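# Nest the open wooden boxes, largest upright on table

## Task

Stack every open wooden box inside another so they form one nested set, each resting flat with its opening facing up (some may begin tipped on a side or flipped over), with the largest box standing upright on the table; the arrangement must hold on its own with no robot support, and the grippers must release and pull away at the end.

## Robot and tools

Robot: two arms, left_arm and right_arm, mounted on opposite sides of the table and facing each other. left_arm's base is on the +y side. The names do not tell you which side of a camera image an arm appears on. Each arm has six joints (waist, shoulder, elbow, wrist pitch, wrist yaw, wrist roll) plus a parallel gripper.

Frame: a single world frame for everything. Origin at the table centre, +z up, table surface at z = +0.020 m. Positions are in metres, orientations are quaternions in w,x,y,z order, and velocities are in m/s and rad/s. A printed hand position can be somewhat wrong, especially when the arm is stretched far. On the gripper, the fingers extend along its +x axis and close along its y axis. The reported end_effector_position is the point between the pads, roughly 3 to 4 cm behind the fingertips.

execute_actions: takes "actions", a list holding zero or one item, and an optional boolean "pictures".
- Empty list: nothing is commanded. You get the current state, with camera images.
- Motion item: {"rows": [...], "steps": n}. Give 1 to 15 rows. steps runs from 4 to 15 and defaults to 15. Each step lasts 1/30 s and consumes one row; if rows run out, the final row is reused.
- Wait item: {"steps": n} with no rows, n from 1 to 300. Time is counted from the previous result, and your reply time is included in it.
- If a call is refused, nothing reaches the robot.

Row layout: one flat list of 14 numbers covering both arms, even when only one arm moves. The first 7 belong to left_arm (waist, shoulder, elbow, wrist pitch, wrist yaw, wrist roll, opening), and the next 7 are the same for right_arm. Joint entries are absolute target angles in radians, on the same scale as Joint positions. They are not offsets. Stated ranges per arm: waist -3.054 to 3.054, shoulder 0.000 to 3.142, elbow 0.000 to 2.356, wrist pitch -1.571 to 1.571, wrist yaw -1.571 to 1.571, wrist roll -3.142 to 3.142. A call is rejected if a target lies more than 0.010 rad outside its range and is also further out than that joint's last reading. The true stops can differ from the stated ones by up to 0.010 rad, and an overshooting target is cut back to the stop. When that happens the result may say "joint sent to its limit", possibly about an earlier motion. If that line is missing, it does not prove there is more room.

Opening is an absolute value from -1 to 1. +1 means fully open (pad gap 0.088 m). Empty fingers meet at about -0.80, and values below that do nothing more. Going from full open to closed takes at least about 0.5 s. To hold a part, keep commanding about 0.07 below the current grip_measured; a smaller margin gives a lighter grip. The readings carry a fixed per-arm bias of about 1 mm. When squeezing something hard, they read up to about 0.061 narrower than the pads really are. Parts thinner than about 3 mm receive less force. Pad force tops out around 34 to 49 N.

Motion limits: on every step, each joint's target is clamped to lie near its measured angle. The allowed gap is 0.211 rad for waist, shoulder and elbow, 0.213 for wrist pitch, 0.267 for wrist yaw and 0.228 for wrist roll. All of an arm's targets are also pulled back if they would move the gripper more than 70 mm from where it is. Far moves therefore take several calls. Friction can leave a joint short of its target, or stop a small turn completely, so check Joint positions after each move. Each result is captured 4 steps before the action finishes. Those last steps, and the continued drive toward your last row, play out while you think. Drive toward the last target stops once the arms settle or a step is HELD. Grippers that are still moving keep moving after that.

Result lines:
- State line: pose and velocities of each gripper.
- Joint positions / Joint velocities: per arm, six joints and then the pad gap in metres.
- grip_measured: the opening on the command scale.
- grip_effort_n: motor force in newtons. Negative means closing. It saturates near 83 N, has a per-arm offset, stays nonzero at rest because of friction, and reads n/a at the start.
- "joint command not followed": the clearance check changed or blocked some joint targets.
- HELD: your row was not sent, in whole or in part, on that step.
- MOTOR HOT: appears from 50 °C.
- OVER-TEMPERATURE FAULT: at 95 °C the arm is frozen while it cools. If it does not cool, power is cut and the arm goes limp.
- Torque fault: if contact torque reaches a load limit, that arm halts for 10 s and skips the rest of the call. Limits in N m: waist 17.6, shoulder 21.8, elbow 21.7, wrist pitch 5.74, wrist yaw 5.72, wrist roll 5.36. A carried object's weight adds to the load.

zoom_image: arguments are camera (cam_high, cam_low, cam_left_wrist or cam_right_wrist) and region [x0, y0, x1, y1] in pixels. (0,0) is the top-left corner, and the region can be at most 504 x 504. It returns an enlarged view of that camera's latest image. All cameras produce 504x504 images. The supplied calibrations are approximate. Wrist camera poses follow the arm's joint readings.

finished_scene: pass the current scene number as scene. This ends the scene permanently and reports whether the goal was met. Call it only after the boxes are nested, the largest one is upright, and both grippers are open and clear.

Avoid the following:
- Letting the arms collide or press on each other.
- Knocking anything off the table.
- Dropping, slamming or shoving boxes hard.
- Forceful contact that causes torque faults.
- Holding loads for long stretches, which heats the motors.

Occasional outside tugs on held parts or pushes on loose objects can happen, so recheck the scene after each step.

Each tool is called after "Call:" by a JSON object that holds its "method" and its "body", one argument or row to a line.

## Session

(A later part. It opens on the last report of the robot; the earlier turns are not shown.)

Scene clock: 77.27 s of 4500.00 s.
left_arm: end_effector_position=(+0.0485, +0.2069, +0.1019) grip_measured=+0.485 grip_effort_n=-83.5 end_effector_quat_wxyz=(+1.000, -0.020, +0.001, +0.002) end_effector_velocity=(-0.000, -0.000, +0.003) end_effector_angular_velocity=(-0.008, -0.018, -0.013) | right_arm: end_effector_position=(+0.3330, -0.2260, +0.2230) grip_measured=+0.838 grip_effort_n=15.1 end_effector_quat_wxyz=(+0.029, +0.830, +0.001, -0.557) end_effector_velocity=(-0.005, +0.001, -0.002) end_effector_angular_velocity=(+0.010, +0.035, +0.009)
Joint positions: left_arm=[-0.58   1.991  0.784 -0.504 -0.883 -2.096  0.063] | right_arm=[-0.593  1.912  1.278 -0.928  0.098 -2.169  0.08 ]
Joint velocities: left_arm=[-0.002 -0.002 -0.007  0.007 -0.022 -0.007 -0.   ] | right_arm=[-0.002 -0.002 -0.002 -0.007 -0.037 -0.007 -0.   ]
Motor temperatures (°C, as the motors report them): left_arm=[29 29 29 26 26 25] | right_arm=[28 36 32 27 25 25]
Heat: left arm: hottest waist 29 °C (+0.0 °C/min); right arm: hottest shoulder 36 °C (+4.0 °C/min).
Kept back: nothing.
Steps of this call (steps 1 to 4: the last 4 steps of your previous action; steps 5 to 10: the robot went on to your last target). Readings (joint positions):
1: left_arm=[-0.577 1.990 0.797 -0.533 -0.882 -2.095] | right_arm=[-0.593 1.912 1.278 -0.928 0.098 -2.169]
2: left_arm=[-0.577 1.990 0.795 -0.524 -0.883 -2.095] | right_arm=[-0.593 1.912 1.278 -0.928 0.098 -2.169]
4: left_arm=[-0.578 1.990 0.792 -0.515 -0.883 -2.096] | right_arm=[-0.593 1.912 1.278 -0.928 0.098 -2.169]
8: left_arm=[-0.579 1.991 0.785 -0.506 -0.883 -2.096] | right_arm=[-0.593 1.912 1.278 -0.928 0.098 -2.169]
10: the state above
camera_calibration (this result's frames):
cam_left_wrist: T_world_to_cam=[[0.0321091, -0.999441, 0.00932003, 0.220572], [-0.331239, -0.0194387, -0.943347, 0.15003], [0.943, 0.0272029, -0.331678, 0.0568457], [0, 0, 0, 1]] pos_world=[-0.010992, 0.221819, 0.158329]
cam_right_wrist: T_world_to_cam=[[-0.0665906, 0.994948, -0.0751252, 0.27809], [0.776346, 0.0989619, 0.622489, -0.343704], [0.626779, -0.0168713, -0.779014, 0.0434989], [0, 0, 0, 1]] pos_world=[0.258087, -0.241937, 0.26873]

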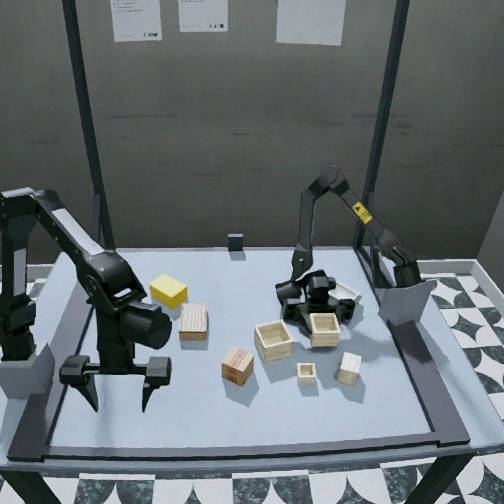

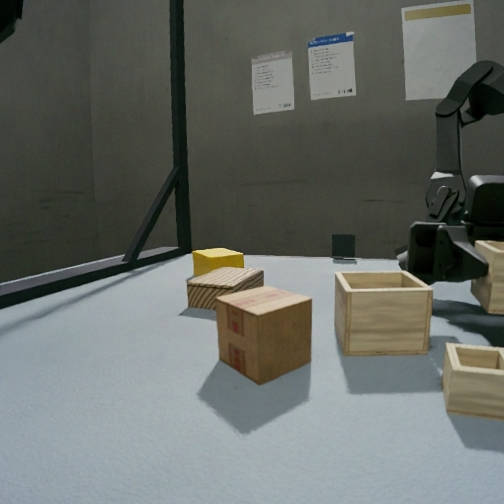

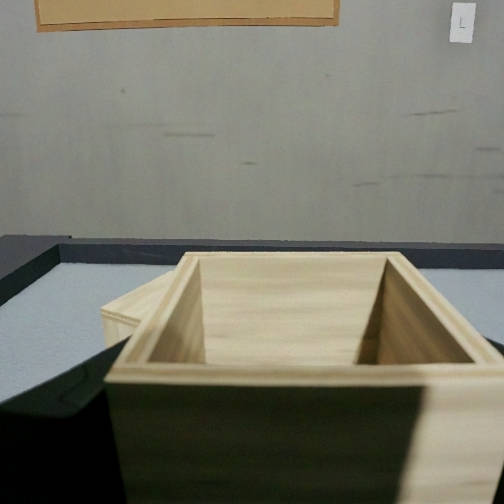

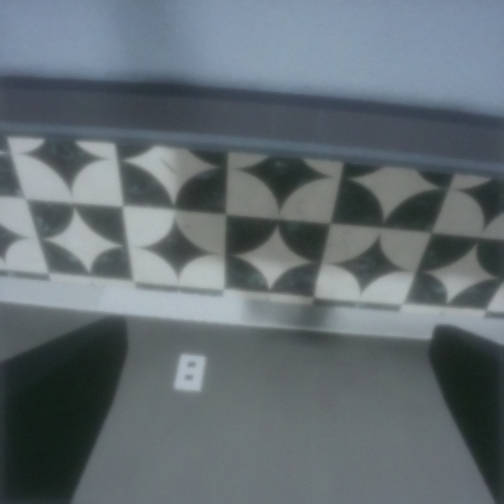

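Call:
{"method": "execute_actions", "body": {
  "actions": [
    {"rows":[[-0.5,1.8,1.05,-0.95,-0.87,-2.05,-1,-0.593,1.912,1.278,-0.928,0.098,-2.169,0.84]],"steps":15}
  ]
}}

Call:
{"method": "execute_actions", "body": {
  "actions": [
    {"rows":[[-0.39,2.2,1.632,-1.285,-0.80,-2.033,-1,-0.593,1.912,1.278,-0.928,0.098,-2.169,0.84]],"steps":15}
  ]
}}

Call:
{"method": "execute_actions", "body": {
  "actions": [
    {"rows":[[-0.432,2.345,1.71,-1.262,-0.786,-2.09,-1,-0.593,1.912,1.278,-0.928,0.098,-2.169,0.84]],"steps":15}
  ]
}}

Call:
{"method": "execute_actions", "body": {
  "actions": [
    {"steps":10}
  ],
  "pictures": true
}}

Call:
{"method": "zoom_image", "body": {
  "camera": "cam_low",
  "region": [280, 140, 504, 364]
}}

Call:
{"method": "zoom_image", "body": {
  "camera": "cam_high",
  "region": [200, 240, 360, 400]
}}

Scene clock: 77.90 s of 4500.00 s.
left_arm: end_effector_position=(+0.0037, +0.1544, +0.1698) grip_measured=+0.485 grip_effort_n=-83.5 end_effector_quat_wxyz=(+0.999, -0.041, +0.003, +0.016) end_effector_velocity=(-0.008, +0.048, +0.058) end_effector_angular_velocity=(+0.293, -0.109, +0.268) | right_arm: end_effector_position=(+0.3330, -0.2260, +0.2230) grip_measured=+0.838 grip_effort_n=15.1 end_effector_quat_wxyz=(+0.029, +0.830, +0.001, -0.557) end_effector_velocity=(-0.002, -0.003, -0.002) end_effector_angular_velocity=(-0.003, +0.012, -0.011)
Joint positions: left_arm=[-0.51   1.814  1.032 -0.881 -0.875 -2.057  0.063] | right_arm=[-0.593  1.912  1.278 -0.928  0.098 -2.169  0.08 ]
Joint velocities: left_arm=[ 0.056 -0.037  0.09  -0.52  -0.007  0.022 -0.   ] | right_arm=[-0.002 -0.002 -0.007 -0.007 -0.007  0.007 -0.   ]
Motor temperatures (°C, as the motors report them): left_arm=[29 29 29 26 26 25] | right_arm=[28 36 32 27 25 25]
Heat: left arm: hottest waist 29 °C (+0.0 °C/min); right arm: hottest shoulder 36 °C (+4.0 °C/min).
Steps of this call (steps 1 to 8: the robot went on to your last target; steps 9 to 19: the first 11 steps of this action). Readings (joint positions):
9: left_arm=[-0.578 1.985 0.795 -0.518 -0.881 -2.096] | right_arm=[-0.593 1.912 1.278 -0.928 0.098 -2.169]
10: left_arm=[-0.570 1.974 0.817 -0.562 -0.875 -2.090] | right_arm=[-0.593 1.912 1.278 -0.928 0.098 -2.169]
12: left_arm=[-0.548 1.933 0.877 -0.625 -0.875 -2.079] | right_arm=[-0.593 1.912 1.278 -0.928 0.098 -2.169]
16: left_arm=[-0.519 1.841 1.004 -0.791 -0.875 -2.062] | right_arm=[-0.593 1.912 1.278 -0.928 0.098 -2.169]
19: the state above

Scene clock: 78.40 s of 4500.00 s.
left_arm: end_effector_position=(+0.0335, +0.1146, +0.1658) grip_measured=+0.485 grip_effort_n=-83.5 end_effector_quat_wxyz=(+0.988, +0.032, -0.007, +0.153) end_effector_velocity=(-0.052, -0.286, +0.010) end_effector_angular_velocity=(-0.580, +0.088, -0.474) | right_arm: end_effector_position=(+0.3330, -0.2260, +0.2230) grip_measured=+0.838 grip_effort_n=14.7 end_effector_quat_wxyz=(+0.029, +0.830, +0.001, -0.557) end_effector_velocity=(-0.001, -0.002, -0.000) end_effector_angular_velocity=(-0.004, +0.010, +0.004)
Joint positions: left_arm=[-0.397  2.168  1.493 -1.253 -0.802 -2.037  0.063] | right_arm=[-0.593  1.912  1.278 -0.928  0.098 -2.169  0.08 ]
Joint velocities: left_arm=[-0.002  0.266  1.106 -0.081 -0.007  0.007 -0.   ] | right_arm=[-0.002 -0.002 -0.002 -0.007 -0.007 -0.007 -0.   ]
Motor temperatures (°C, as the motors report them): left_arm=[29 29 29 26 26 25] | right_arm=[28 36 33 27 25 25]
Heat: left arm: hottest waist 29 °C (+0.0 °C/min); right arm: hottest shoulder 36 °C (+4.0 °C/min).
Steps of this call (steps 1 to 4: the last 4 steps of your previous action; steps 5 to 15: the first 11 steps of this action). Readings (joint positions):
5: left_arm=[-0.503 1.829 1.055 -0.959 -0.860 -2.054] | right_arm=[-0.593 1.912 1.278 -0.928 0.098 -2.169]
6: left_arm=[-0.486 1.865 1.101 -1.018 -0.846 -2.048] | right_arm=[-0.593 1.912 1.278 -0.928 0.098 -2.169]
8: left_arm=[-0.444 1.953 1.200 -1.092 -0.829 -2.043] | right_arm=[-0.593 1.912 1.278 -0.928 0.098 -2.169]
12: left_arm=[-0.400 2.111 1.372 -1.218 -0.809 -2.038] | right_arm=[-0.593 1.912 1.278 -0.928 0.098 -2.169]
15: the state above

Scene clock: 78.90 s of 4500.00 s.
left_arm: end_effector_position=(+0.0377, +0.0787, +0.1269) grip_measured=+0.485 grip_effort_n=-83.5 end_effector_quat_wxyz=(+0.991, +0.010, +0.003, +0.135) end_effector_velocity=(-0.013, -0.033, +0.009) end_effector_angular_velocity=(-0.128, +0.014, -0.064) | right_arm: end_effector_position=(+0.3330, -0.2260, +0.2230) grip_measured=+0.838 grip_effort_n=15.1 end_effector_quat_wxyz=(+0.029, +0.830, +0.001, -0.557) end_effector_velocity=(-0.007, -0.002, +0.001) end_effector_angular_velocity=(-0.008, +0.026, +0.023)
Joint positions: left_arm=[-0.436  2.334  1.693 -1.262 -0.785 -2.084  0.063] | right_arm=[-0.593  1.912  1.278 -0.928  0.098 -2.169  0.08 ]
Joint velocities: left_arm=[ 0.002 -0.007  0.115 -0.007  0.007 -0.037 -0.   ] | right_arm=[ 0.002 -0.012 -0.002 -0.022 -0.022 -0.022 -0.   ]
Motor temperatures (°C, as the motors report them): left_arm=[29 29 29 26 26 25] | right_arm=[28 36 33 27 25 25]
Heat: left arm: hottest waist 29 °C (+0.0 °C/min); right arm: hottest shoulder 36 °C (+4.0 °C/min).
Steps of this call (steps 1 to 4: the last 4 steps of your previous action; steps 5 to 15: the first 11 steps of this action). Readings (joint positions):
5: left_arm=[-0.398 2.188 1.610 -1.278 -0.802 -2.040] | right_arm=[-0.593 1.912 1.278 -0.928 0.098 -2.169]
6: left_arm=[-0.400 2.210 1.637 -1.279 -0.802 -2.050] | right_arm=[-0.593 1.912 1.278 -0.928 0.098 -2.169]
8: left_arm=[-0.412 2.261 1.675 -1.260 -0.797 -2.066] | right_arm=[-0.593 1.912 1.278 -0.928 0.098 -2.169]
12: left_arm=[-0.434 2.326 1.684 -1.262 -0.785 -2.080] | right_arm=[-0.593 1.912 1.278 -0.928 0.098 -2.169]
15: the state above

Scene clock: 79.23 s of 4500.00 s.
left_arm: end_effector_position=(+0.0364, +0.0753, +0.1275) grip_measured=+0.485 grip_effort_n=-83.5 end_effector_quat_wxyz=(+0.991, +0.005, +0.004, +0.132) end_effector_velocity=(-0.002, +0.001, +0.003) end_effector_angular_velocity=(+0.024, -0.006, +0.005) | right_arm: end_effector_position=(+0.3330, -0.2260, +0.2230) grip_measured=+0.838 grip_effort_n=14.7 end_effector_quat_wxyz=(+0.029, +0.830, +0.001, -0.557) end_effector_velocity=(-0.003, -0.004, +0.001) end_effector_angular_velocity=(-0.012, +0.015, +0.002)
Joint positions: left_arm=[-0.436  2.334  1.705 -1.262 -0.785 -2.087  0.063] | right_arm=[-0.593  1.912  1.278 -0.928  0.098 -2.169  0.08 ]
Joint velocities: left_arm=[-0.002 -0.002  0.002 -0.022 -0.007  0.007  0.   ] | right_arm=[-0.002 -0.007 -0.002 -0.022 -0.007 -0.007 -0.   ]
Motor temperatures (°C, as the motors report them): left_arm=[29 29 29 26 26 25] | right_arm=[28 36 33 27 25 25]
Heat: left arm: hottest waist 29 °C (+0.0 °C/min); right arm: hottest shoulder 36 °C (+3.0 °C/min).
Kept back: nothing.
Steps of this call (steps 1 to 4: the last 4 steps of your previous action; steps 5 to 10: the robot went on to your last target). Readings (joint positions):
1: left_arm=[-0.436 2.334 1.697 -1.262 -0.785 -2.085] | right_arm=[-0.593 1.912 1.278 -0.928 0.098 -2.169]
2: left_arm=[-0.436 2.334 1.701 -1.262 -0.785 -2.085] | right_arm=[-0.593 1.912 1.278 -0.928 0.098 -2.169]
4: left_arm=[-0.436 2.334 1.705 -1.262 -0.785 -2.086] | right_arm=[-0.593 1.912 1.278 -0.928 0.098 -2.169]
8: left_arm=[-0.436 2.334 1.705 -1.262 -0.785 -2.087] | right_arm=[-0.593 1.912 1.278 -0.928 0.098 -2.169]
10: the state above
camera_calibration (this result's frames):
cam_left_wrist: T_world_to_cam=[[0.287897, -0.956774, -0.0412093, 0.083064], [-0.332346, -0.0594623, -0.941281, 0.17042], [0.898143, 0.284688, -0.335099, 0.0630222], [0, 0, 0, 1]] pos_world=[-0.0238785, 0.0716653, 0.184955]
cam_right_wrist: T_world_to_cam=[[-0.0665906, 0.994948, -0.0751252, 0.27809], [0.776346, 0.0989619, 0.622489, -0.343704], [0.626779, -0.0168713, -0.779014, 0.0434989], [0, 0, 0, 1]] pos_world=[0.258087, -0.241937, 0.26873]

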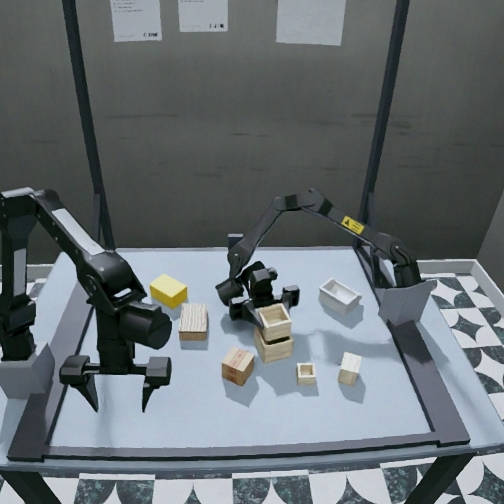

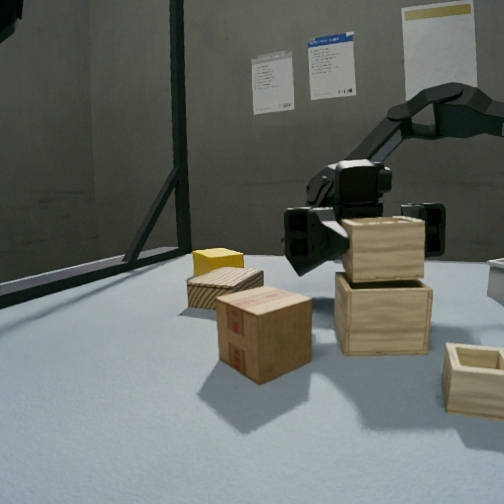

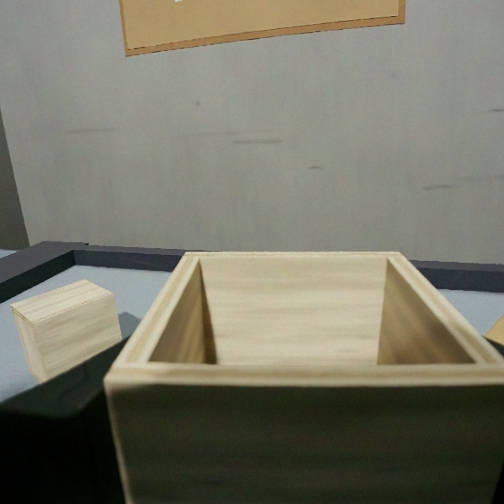

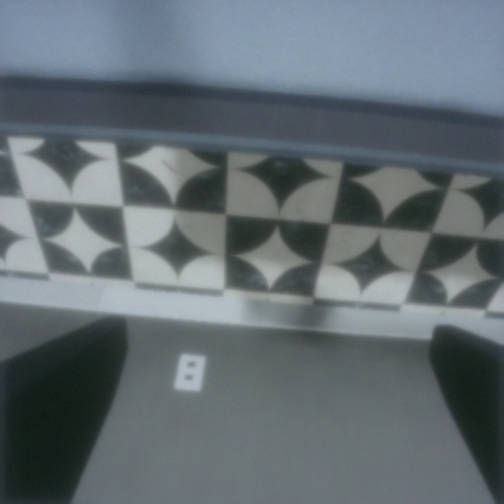

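Region (280, 140, 504, 364) of cam_low's 504x504 image, scaled by 2.250, with more detail than that image has.

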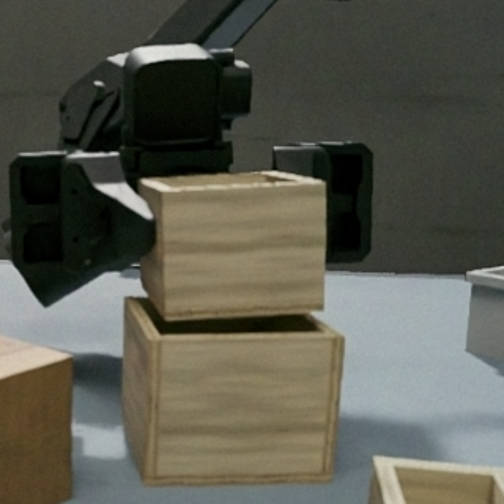

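Region (200, 240, 360, 400) of cam_high's 504x504 image, scaled by 3.150, with more detail than that image has.

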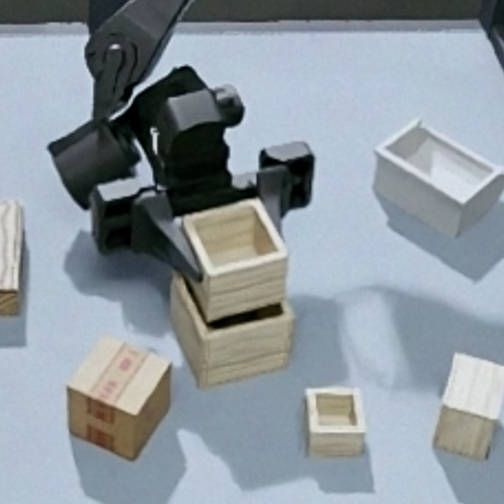

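Call:
{"method": "execute_actions", "body": {
  "actions": [
    {"rows":[[-0.452,2.375,1.735,-1.27,-0.78,-2.11,-1,-0.593,1.912,1.278,-0.928,0.098,-2.169,0.84]],"steps":15}
  ]
}}

Call:
{"method": "execute_actions", "body": {
  "actions": [
    {"steps":8}
  ],
  "pictures": true
}}

Call:
{"method": "zoom_image", "body": {
  "camera": "cam_low",
  "region": [280, 140, 504, 364]
}}

Call:
{"method": "zoom_image", "body": {
  "camera": "cam_high",
  "region": [200, 240, 360, 400]
}}

Scene clock: 79.77 s of 4500.00 s.
left_arm: end_effector_position=(+0.0363, +0.0729, +0.1226) grip_measured=+0.485 grip_effort_n=-83.5 end_effector_quat_wxyz=(+0.991, +0.001, +0.000, +0.130) end_effector_velocity=(-0.001, -0.001, +0.003) end_effector_angular_velocity=(+0.013, -0.022, -0.003) | right_arm: end_effector_position=(+0.3330, -0.2260, +0.2230) grip_measured=+0.838 grip_effort_n=15.1 end_effector_quat_wxyz=(+0.029, +0.830, +0.001, -0.557) end_effector_velocity=(-0.001, -0.002, -0.000) end_effector_angular_velocity=(-0.004, +0.010, +0.004)
Joint positions: left_arm=[-0.444  2.357  1.728 -1.272 -0.789 -2.108  0.063] | right_arm=[-0.593  1.912  1.278 -0.928  0.098 -2.169  0.08 ]
Joint velocities: left_arm=[-0.002  0.007  0.012 -0.022 -0.022 -0.007 -0.   ] | right_arm=[-0.002 -0.002 -0.002 -0.007 -0.007 -0.007 -0.   ]
Motor temperatures (°C, as the motors report them): left_arm=[29 29 29 26 26 25] | right_arm=[28 36 33 27 25 25]
Heat: left arm: hottest waist 29 °C (+0.0 °C/min); right arm: hottest shoulder 36 °C (+3.0 °C/min).
Steps of this call (steps 1 to 5: the robot went on to your last target; steps 6 to 16: the first 11 steps of this action). Readings (joint positions):
6: left_arm=[-0.436 2.337 1.707 -1.263 -0.785 -2.089] | right_arm=[-0.593 1.912 1.278 -0.928 0.098 -2.169]
7: left_arm=[-0.437 2.341 1.713 -1.265 -0.785 -2.094] | right_arm=[-0.593 1.912 1.278 -0.928 0.098 -2.169]
9: left_arm=[-0.443 2.350 1.722 -1.265 -0.785 -2.100] | right_arm=[-0.593 1.912 1.278 -0.928 0.098 -2.169]
13: left_arm=[-0.444 2.356 1.727 -1.271 -0.789 -2.106] | right_arm=[-0.593 1.912 1.278 -0.928 0.098 -2.169]
16: the state above

Scene clock: 80.03 s of 4500.00 s.
left_arm: end_effector_position=(+0.0363, +0.0728, +0.1225) grip_measured=+0.485 grip_effort_n=-83.5 end_effector_quat_wxyz=(+0.991, +0.000, +0.000, +0.131) end_effector_velocity=(-0.002, +0.001, +0.003) end_effector_angular_velocity=(+0.009, -0.010, +0.005) | right_arm: end_effector_position=(+0.3330, -0.2260, +0.2230) grip_measured=+0.838 grip_effort_n=14.7 end_effector_quat_wxyz=(+0.029, +0.830, +0.001, -0.557) end_effector_velocity=(-0.005, -0.003, -0.002) end_effector_angular_velocity=(-0.009, +0.030, +0.003)
Joint positions: left_arm=[-0.444  2.358  1.729 -1.273 -0.789 -2.109  0.063] | right_arm=[-0.593  1.912  1.278 -0.928  0.098 -2.169  0.08 ]
Joint velocities: left_arm=[-0.002 -0.002  0.002 -0.022 -0.007 -0.007 -0.   ] | right_arm=[-0.002 -0.002 -0.002 -0.022 -0.022 -0.007 -0.   ]
Motor temperatures (°C, as the motors report them): left_arm=[29 29 29 26 26 25] | right_arm=[28 36 33 27 25 25]
Heat: left arm: hottest waist 29 °C (+0.0 °C/min); right arm: hottest shoulder 36 °C (+3.0 °C/min).
Kept back: nothing.
Steps of this call (steps 1 to 4: the last 4 steps of your previous action; steps 5 to 8: the robot went on to your last target). Readings (joint positions):
1: left_arm=[-0.444 2.357 1.728 -1.272 -0.789 -2.108] | right_arm=[-0.593 1.912 1.278 -0.928 0.098 -2.169]
2: left_arm=[-0.444 2.357 1.728 -1.272 -0.789 -2.108] | right_arm=[-0.593 1.912 1.278 -0.928 0.098 -2.169]
4: left_arm=[-0.444 2.358 1.729 -1.273 -0.789 -2.109] | right_arm=[-0.593 1.912 1.278 -0.928 0.098 -2.169]
8: the state above
camera_calibration (this result's frames):
cam_left_wrist: T_world_to_cam=[[0.286086, -0.957676, -0.0317939, 0.0794857], [-0.323774, -0.065385, -0.943873, 0.165941], [0.901846, 0.280323, -0.328776, 0.0615438], [0, 0, 0, 1]] pos_world=[-0.0245155, 0.0697196, 0.179388]
cam_right_wrist: T_world_to_cam=[[-0.0665906, 0.994948, -0.0751252, 0.27809], [0.776346, 0.0989619, 0.622489, -0.343704], [0.626779, -0.0168713, -0.779014, 0.0434989], [0, 0, 0, 1]] pos_world=[0.258087, -0.241937, 0.26873]

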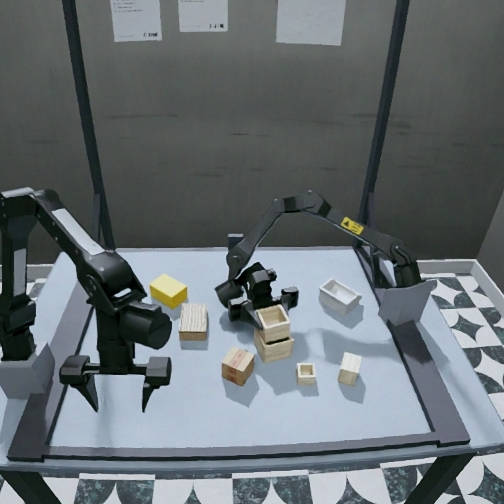

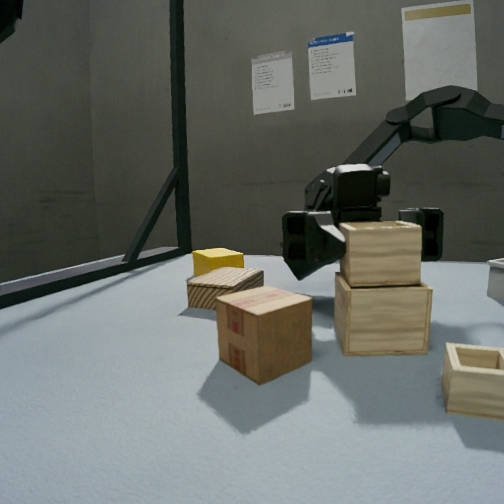

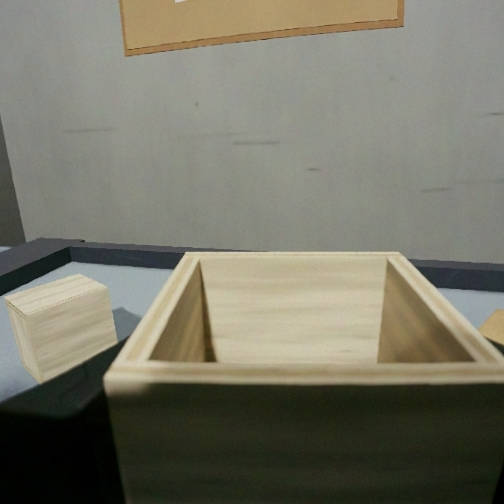

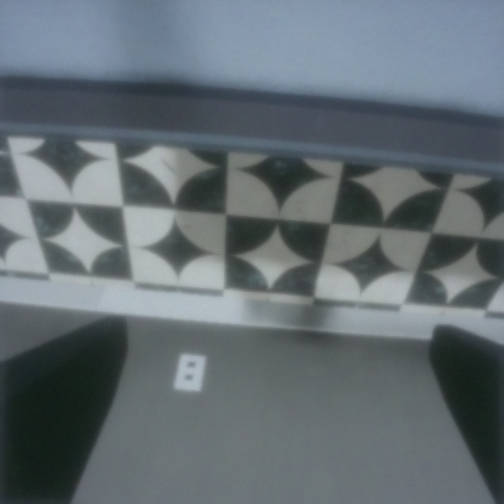

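Region (280, 140, 504, 364) of cam_low's 504x504 image, scaled by 2.250, with more detail than that image has.

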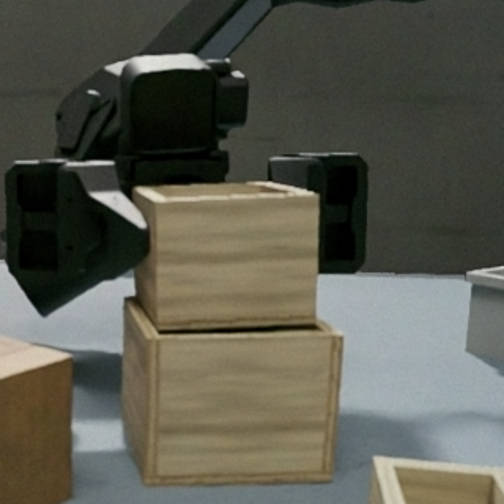

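Region (200, 240, 360, 400) of cam_high's 504x504 image, scaled by 3.150, with more detail than that image has.

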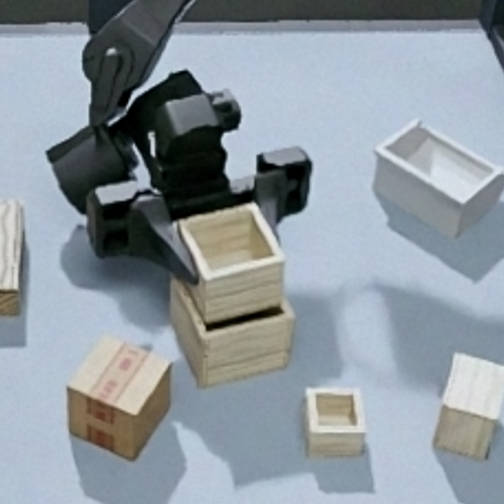

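Call:
{"method": "execute_actions", "body": {
  "actions": [
    {"rows":[[-0.43,2.335,1.70,-1.245,-0.785,-2.09,-1,-0.593,1.912,1.278,-0.928,0.098,-2.169,0.84]],"steps":15}
  ]
}}

Call:
{"method": "execute_actions", "body": {
  "actions": [
    {"rows":[[-0.446,2.385,1.727,-1.256,-0.78,-2.11,-1,-0.593,1.912,1.278,-0.928,0.098,-2.169,0.84]],"steps":15}
  ]
}}

Call:
{"method": "execute_actions", "body": {
  "actions": [
    {"steps":8}
  ],
  "pictures": true
}}

Call:
{"method": "zoom_image", "body": {
  "camera": "cam_low",
  "region": [280, 140, 504, 364]
}}

Call:
{"method": "zoom_image", "body": {
  "camera": "cam_high",
  "region": [200, 240, 360, 400]
}}

Scene clock: 80.77 s of 4500.00 s.
left_arm: end_effector_position=(+0.0412, +0.0750, +0.1231) grip_measured=+0.485 grip_effort_n=-83.5 end_effector_quat_wxyz=(+0.991, +0.001, +0.001, +0.131) end_effector_velocity=(+0.001, +0.002, +0.005) end_effector_angular_velocity=(-0.016, -0.025, -0.008) | right_arm: end_effector_position=(+0.3330, -0.2260, +0.2230) grip_measured=+0.838 grip_effort_n=15.1 end_effector_quat_wxyz=(+0.029, +0.830, +0.001, -0.557) end_effector_velocity=(-0.001, -0.002, -0.002) end_effector_angular_velocity=(-0.008, +0.013, +0.003)
Joint positions: left_arm=[-0.434  2.352  1.707 -1.247 -0.789 -2.095  0.063] | right_arm=[-0.593  1.912  1.278 -0.928  0.098 -2.169  0.08 ]
Joint velocities: left_arm=[ 0.002 -0.012 -0.022  0.007 -0.022 -0.022 -0.   ] | right_arm=[-0.002  0.002 -0.002 -0.007 -0.007 -0.007 -0.   ]
Motor temperatures (°C, as the motors report them): left_arm=[29 29 29 26 26 25] | right_arm=[28 36 33 27 25 25]
Heat: left arm: hottest waist 29 °C (+0.0 °C/min); right arm: hottest shoulder 36 °C (+3.0 °C/min).
Steps of this call (steps 1 to 11: the robot went on to your last target; steps 12 to 22: the first 11 steps of this action). Readings (joint positions):
12: left_arm=[-0.444 2.358 1.728 -1.272 -0.789 -2.109] | right_arm=[-0.593 1.912 1.278 -0.928 0.098 -2.169]
13: left_arm=[-0.443 2.357 1.724 -1.266 -0.789 -2.107] | right_arm=[-0.593 1.912 1.278 -0.928 0.098 -2.169]
15: left_arm=[-0.439 2.355 1.718 -1.257 -0.789 -2.103] | right_arm=[-0.593 1.912 1.278 -0.928 0.098 -2.169]
19: left_arm=[-0.435 2.353 1.710 -1.250 -0.789 -2.097] | right_arm=[-0.593 1.912 1.278 -0.928 0.098 -2.169]
22: the state above

Scene clock: 81.27 s of 4500.00 s.
left_arm: end_effector_position=(+0.0414, +0.0746, +0.1218) grip_measured=+0.485 grip_effort_n=-83.5 end_effector_quat_wxyz=(+0.991, -0.002, -0.000, +0.134) end_effector_velocity=(-0.002, -0.001, +0.002) end_effector_angular_velocity=(-0.008, -0.013, +0.002) | right_arm: end_effector_position=(+0.3330, -0.2260, +0.2230) grip_measured=+0.838 grip_effort_n=15.1 end_effector_quat_wxyz=(+0.029, +0.830, +0.001, -0.557) end_effector_velocity=(+0.000, +0.001, +0.000) end_effector_angular_velocity=(+0.008, +0.003, +0.008)
Joint positions: left_arm=[-0.435  2.363  1.72  -1.26  -0.788 -2.109  0.063] | right_arm=[-0.593  1.912  1.278 -0.928  0.098 -2.169  0.08 ]
Joint velocities: left_arm=[-0.002  0.002  0.012 -0.022 -0.007 -0.022 -0.   ] | right_arm=[-0.002 -0.002 -0.002  0.007 -0.007 -0.007 -0.   ]
Motor temperatures (°C, as the motors report them): left_arm=[30 30 29 26 26 25] | right_arm=[28 36 33 27 25 25]
Heat: left arm: hottest waist 30 °C (+1.0 °C/min); right arm: hottest shoulder 36 °C (+3.0 °C/min).
Steps of this call (steps 1 to 4: the last 4 steps of your previous action; steps 5 to 15: the first 11 steps of this action). Readings (joint positions):
5: left_arm=[-0.435 2.351 1.706 -1.247 -0.789 -2.094] | right_arm=[-0.593 1.912 1.278 -0.928 0.098 -2.169]
6: left_arm=[-0.435 2.352 1.708 -1.249 -0.788 -2.096] | right_arm=[-0.593 1.912 1.278 -0.928 0.098 -2.169]
8: left_arm=[-0.435 2.356 1.713 -1.253 -0.788 -2.101] | right_arm=[-0.593 1.912 1.278 -0.928 0.098 -2.169]
12: left_arm=[-0.435 2.361 1.718 -1.258 -0.788 -2.108] | right_arm=[-0.593 1.912 1.278 -0.928 0.098 -2.169]
15: the state above

Scene clock: 81.53 s of 4500.00 s.
left_arm: end_effector_position=(+0.0415, +0.0747, +0.1218) grip_measured=+0.485 grip_effort_n=-83.5 end_effector_quat_wxyz=(+0.991, -0.002, -0.000, +0.135) end_effector_velocity=(-0.001, +0.002, -0.000) end_effector_angular_velocity=(-0.002, +0.004, +0.006) | right_arm: end_effector_position=(+0.3330, -0.2260, +0.2230) grip_measured=+0.838 grip_effort_n=15.1 end_effector_quat_wxyz=(+0.029, +0.830, +0.001, -0.557) end_effector_velocity=(+0.001, +0.001, -0.001) end_effector_angular_velocity=(+0.009, +0.005, -0.007)
Joint positions: left_arm=[-0.435  2.364  1.722 -1.262 -0.788 -2.109  0.063] | right_arm=[-0.593  1.912  1.278 -0.928  0.098 -2.169  0.08 ]
Joint velocities: left_arm=[-0.002 -0.002 -0.002 -0.007  0.007 -0.007 -0.   ] | right_arm=[-0.002  0.002 -0.002  0.007 -0.007  0.007  0.   ]
Motor temperatures (°C, as the motors report them): left_arm=[30 30 29 26 26 25] | right_arm=[28 36 33 27 25 25]
Heat: left arm: hottest waist 30 °C (+1.0 °C/min); right arm: hottest shoulder 36 °C (+3.0 °C/min).
Kept back: nothing.
Steps of this call (steps 1 to 4: the last 4 steps of your previous action; steps 5 to 8: the robot went on to your last target). Readings (joint positions):
1: left_arm=[-0.435 2.363 1.721 -1.260 -0.788 -2.109] | right_arm=[-0.593 1.912 1.278 -0.928 0.098 -2.169]
2: left_arm=[-0.435 2.363 1.721 -1.261 -0.788 -2.109] | right_arm=[-0.593 1.912 1.278 -0.928 0.098 -2.169]
4: left_arm=[-0.435 2.363 1.721 -1.261 -0.788 -2.109] | right_arm=[-0.593 1.912 1.278 -0.928 0.098 -2.169]
8: the state above
camera_calibration (this result's frames):
cam_left_wrist: T_world_to_cam=[[0.294254, -0.955341, -0.0271816, 0.0787626], [-0.321686, -0.0722208, -0.944088, 0.167475], [0.899963, 0.286545, -0.328571, 0.0557013], [0, 0, 0, 1]] pos_world=[-0.0194309, 0.0713794, 0.178554]
cam_right_wrist: T_world_to_cam=[[-0.0665906, 0.994948, -0.0751252, 0.27809], [0.776346, 0.0989619, 0.622489, -0.343704], [0.626779, -0.0168713, -0.779014, 0.0434989], [0, 0, 0, 1]] pos_world=[0.258087, -0.241937, 0.26873]

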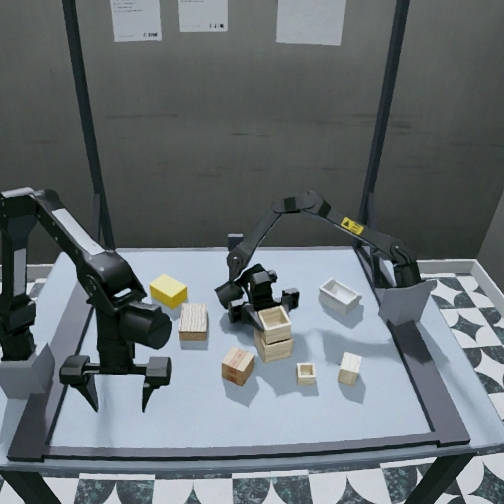

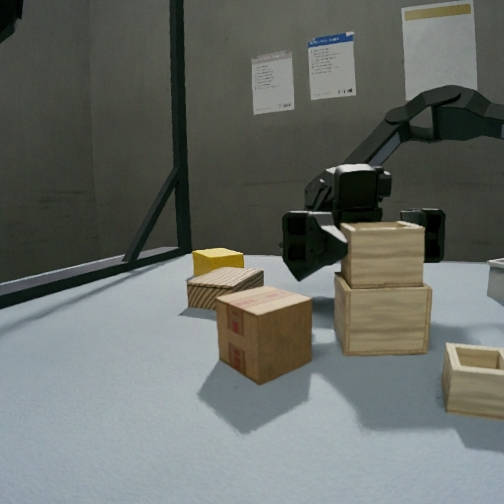

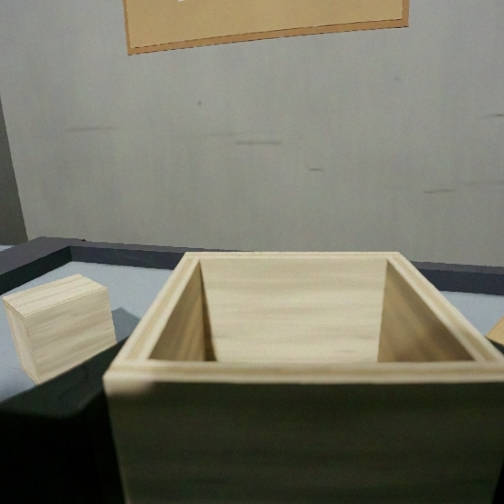

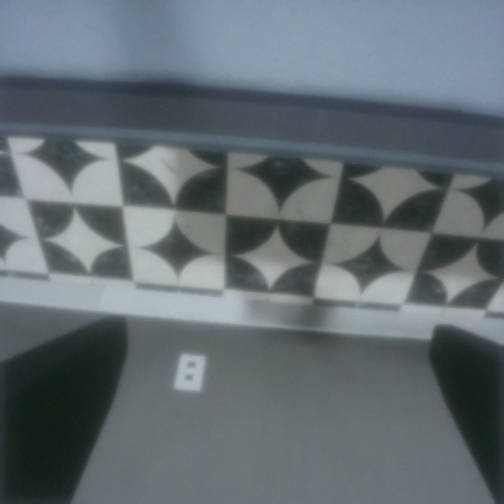

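Region (280, 140, 504, 364) of cam_low's 504x504 image, scaled by 2.250, with more detail than that image has.

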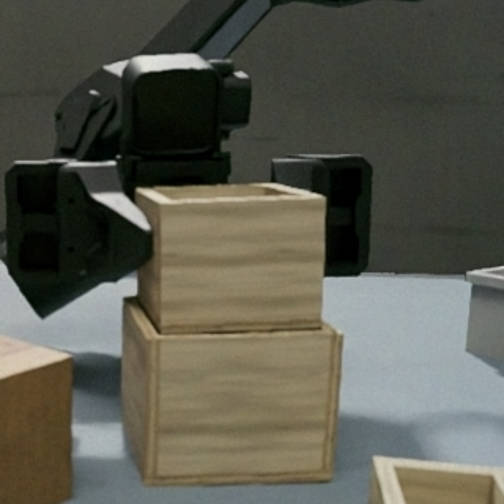

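Region (200, 240, 360, 400) of cam_high's 504x504 image, scaled by 3.150, with more detail than that image has.

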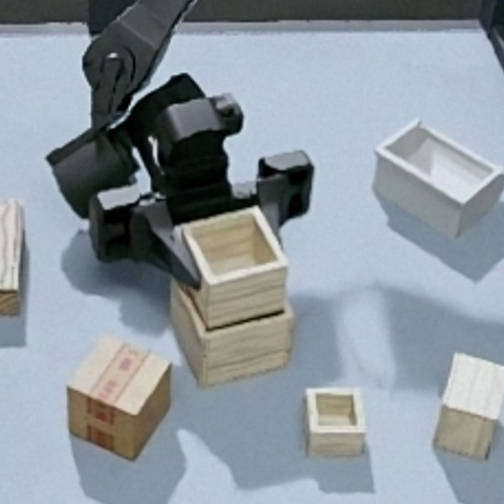

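Call:
{"method": "execute_actions", "body": {
  "actions": [
    {"rows":[[-0.435,2.364,1.722,-1.262,-0.788,-2.109,0.62,-0.593,1.912,1.278,-0.928,0.098,-2.169,0.84]],"steps":15}
  ]
}}

Call:
{"method": "execute_actions", "body": {
  "actions": [
    {"steps":10}
  ],
  "pictures": true
}}

Call:
{"method": "zoom_image", "body": {
  "camera": "cam_high",
  "region": [200, 240, 360, 400]
}}

Scene clock: 82.10 s of 4500.00 s.
left_arm: end_effector_position=(+0.0417, +0.0748, +0.1222) grip_measured=+0.539 grip_effort_n=19.3 end_effector_quat_wxyz=(+0.991, -0.002, -0.001, +0.135) end_effector_velocity=(-0.004, -0.005, -0.003) end_effector_angular_velocity=(-0.019, -0.001, -0.029) | right_arm: end_effector_position=(+0.3330, -0.2260, +0.2230) grip_measured=+0.838 grip_effort_n=15.1 end_effector_quat_wxyz=(+0.029, +0.830, +0.001, -0.557) end_effector_velocity=(-0.000, -0.003, +0.000) end_effector_angular_velocity=(-0.003, +0.010, -0.001)
Joint positions: left_arm=[-0.435  2.364  1.722 -1.263 -0.789 -2.109  0.065] | right_arm=[-0.593  1.912  1.278 -0.928  0.098 -2.169  0.08 ]
Joint velocities: left_arm=[-0.012 -0.007 -0.002  0.022 -0.007 -0.007  0.022] | right_arm=[-0.007 -0.002 -0.002 -0.007 -0.007 -0.007 -0.   ]
Motor temperatures (°C, as the motors report them): left_arm=[30 30 29 26 26 25] | right_arm=[28 36 33 27 25 25]
Heat: left arm: hottest waist 30 °C (+1.0 °C/min); right arm: hottest shoulder 36 °C (+3.0 °C/min).
Steps of this call (steps 1 to 6: the robot went on to your last target; steps 7 to 17: the first 11 steps of this action). Readings (joint positions):
7: left_arm=[-0.435 2.364 1.722 -1.262 -0.788 -2.109] | right_arm=[-0.593 1.912 1.278 -0.928 0.098 -2.169]
8: left_arm=[-0.435 2.364 1.722 -1.262 -0.789 -2.109] | right_arm=[-0.593 1.912 1.278 -0.928 0.098 -2.169]
10: left_arm=[-0.435 2.364 1.722 -1.262 -0.789 -2.109] | right_arm=[-0.593 1.912 1.278 -0.928 0.098 -2.169]
14: left_arm=[-0.435 2.364 1.722 -1.263 -0.789 -2.109] | right_arm=[-0.593 1.912 1.278 -0.928 0.098 -2.169]
17: the state above

Scene clock: 82.43 s of 4500.00 s.
left_arm: end_effector_position=(+0.0415, +0.0747, +0.1220) grip_measured=+0.611 grip_effort_n=15.6 end_effector_quat_wxyz=(+0.991, -0.001, -0.001, +0.135) end_effector_velocity=(-0.002, -0.002, -0.001) end_effector_angular_velocity=(+0.008, -0.001, -0.014) | right_arm: end_effector_position=(+0.3330, -0.2260, +0.2230) grip_measured=+0.838 grip_effort_n=14.7 end_effector_quat_wxyz=(+0.029, +0.830, +0.001, -0.557) end_effector_velocity=(-0.002, +0.002, -0.001) end_effector_angular_velocity=(+0.015, +0.015, +0.010)
Joint positions: left_arm=[-0.435  2.364  1.722 -1.262 -0.789 -2.109  0.069] | right_arm=[-0.593  1.912  1.278 -0.928  0.098 -2.169  0.08 ]
Joint velocities: left_arm=[-0.007 -0.002 -0.002  0.007 -0.007  0.007  0.002] | right_arm=[-0.002 -0.002 -0.002  0.007 -0.022 -0.007  0.   ]
Motor temperatures (°C, as the motors report them): left_arm=[30 30 29 26 26 25] | right_arm=[28 36 33 27 25 25]
Heat: left arm: hottest waist 30 °C (+1.0 °C/min); right arm: hottest shoulder 36 °C (+3.0 °C/min).
Kept back: nothing.
Steps of this call (steps 1 to 4: the last 4 steps of your previous action; steps 5 to 10: the robot went on to your last target). Readings (joint positions):
1: left_arm=[-0.435 2.364 1.722 -1.262 -0.789 -2.109] | right_arm=[-0.593 1.912 1.278 -0.928 0.098 -2.169]
2: left_arm=[-0.435 2.364 1.722 -1.262 -0.789 -2.109] | right_arm=[-0.593 1.912 1.278 -0.928 0.098 -2.169]
4: left_arm=[-0.435 2.364 1.722 -1.262 -0.789 -2.109] | right_arm=[-0.593 1.912 1.278 -0.928 0.098 -2.169]
8: left_arm=[-0.435 2.364 1.722 -1.262 -0.789 -2.109] | right_arm=[-0.593 1.912 1.278 -0.928 0.098 -2.169]
10: the state above
camera_calibration (this result's frames):
cam_left_wrist: T_world_to_cam=[[0.294168, -0.955353, -0.0276868, 0.0788608], [-0.320686, -0.071372, -0.944493, 0.167623], [0.900348, 0.286718, -0.327364, 0.0555953], [0, 0, 0, 1]] pos_world=[-0.0194992, 0.0713633, 0.178702]
cam_right_wrist: T_world_to_cam=[[-0.0665906, 0.994948, -0.0751252, 0.27809], [0.776346, 0.0989619, 0.622489, -0.343704], [0.626779, -0.0168713, -0.779014, 0.0434989], [0, 0, 0, 1]] pos_world=[0.258087, -0.241937, 0.26873]

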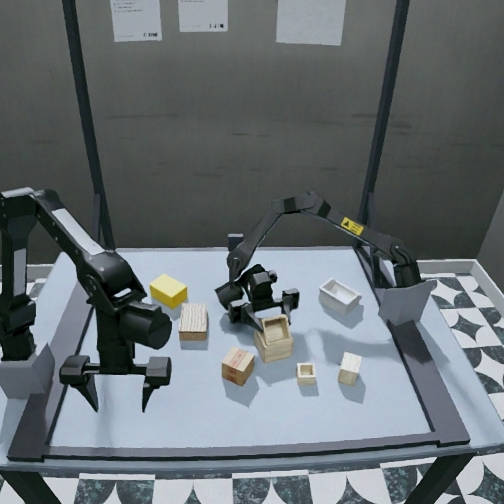

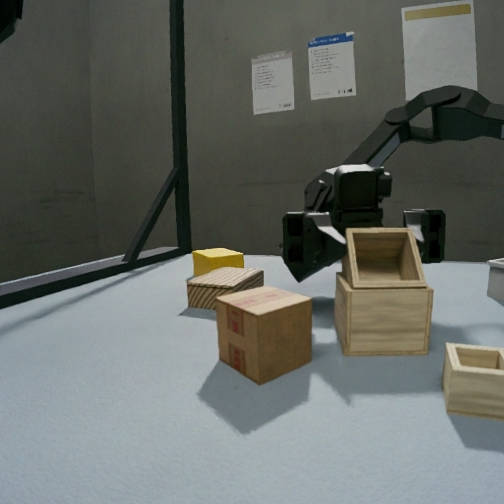

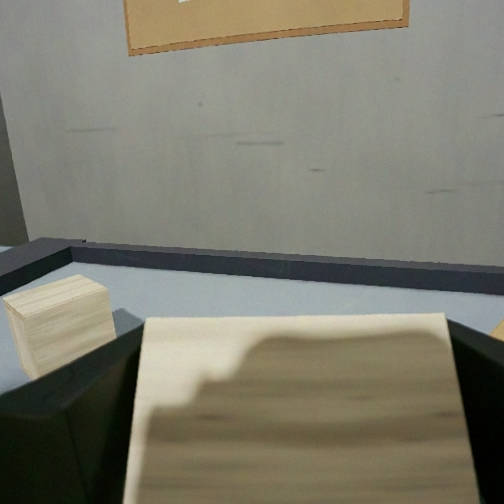

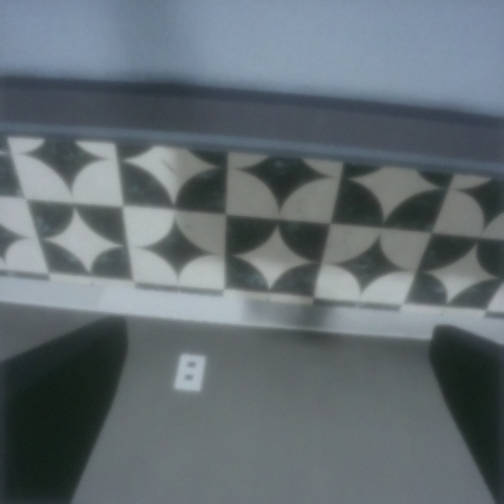

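Region (200, 240, 360, 400) of cam_high's 504x504 image, scaled by 3.150, with more detail than that image has.

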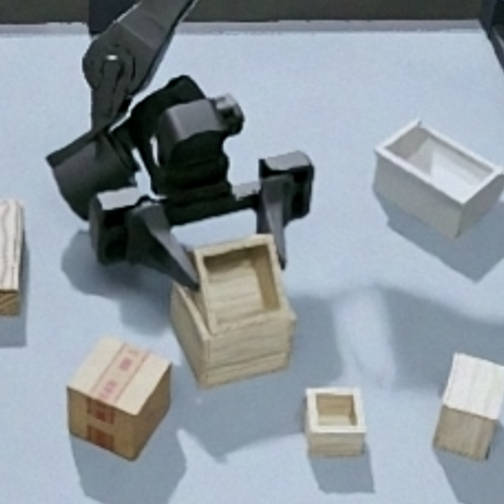

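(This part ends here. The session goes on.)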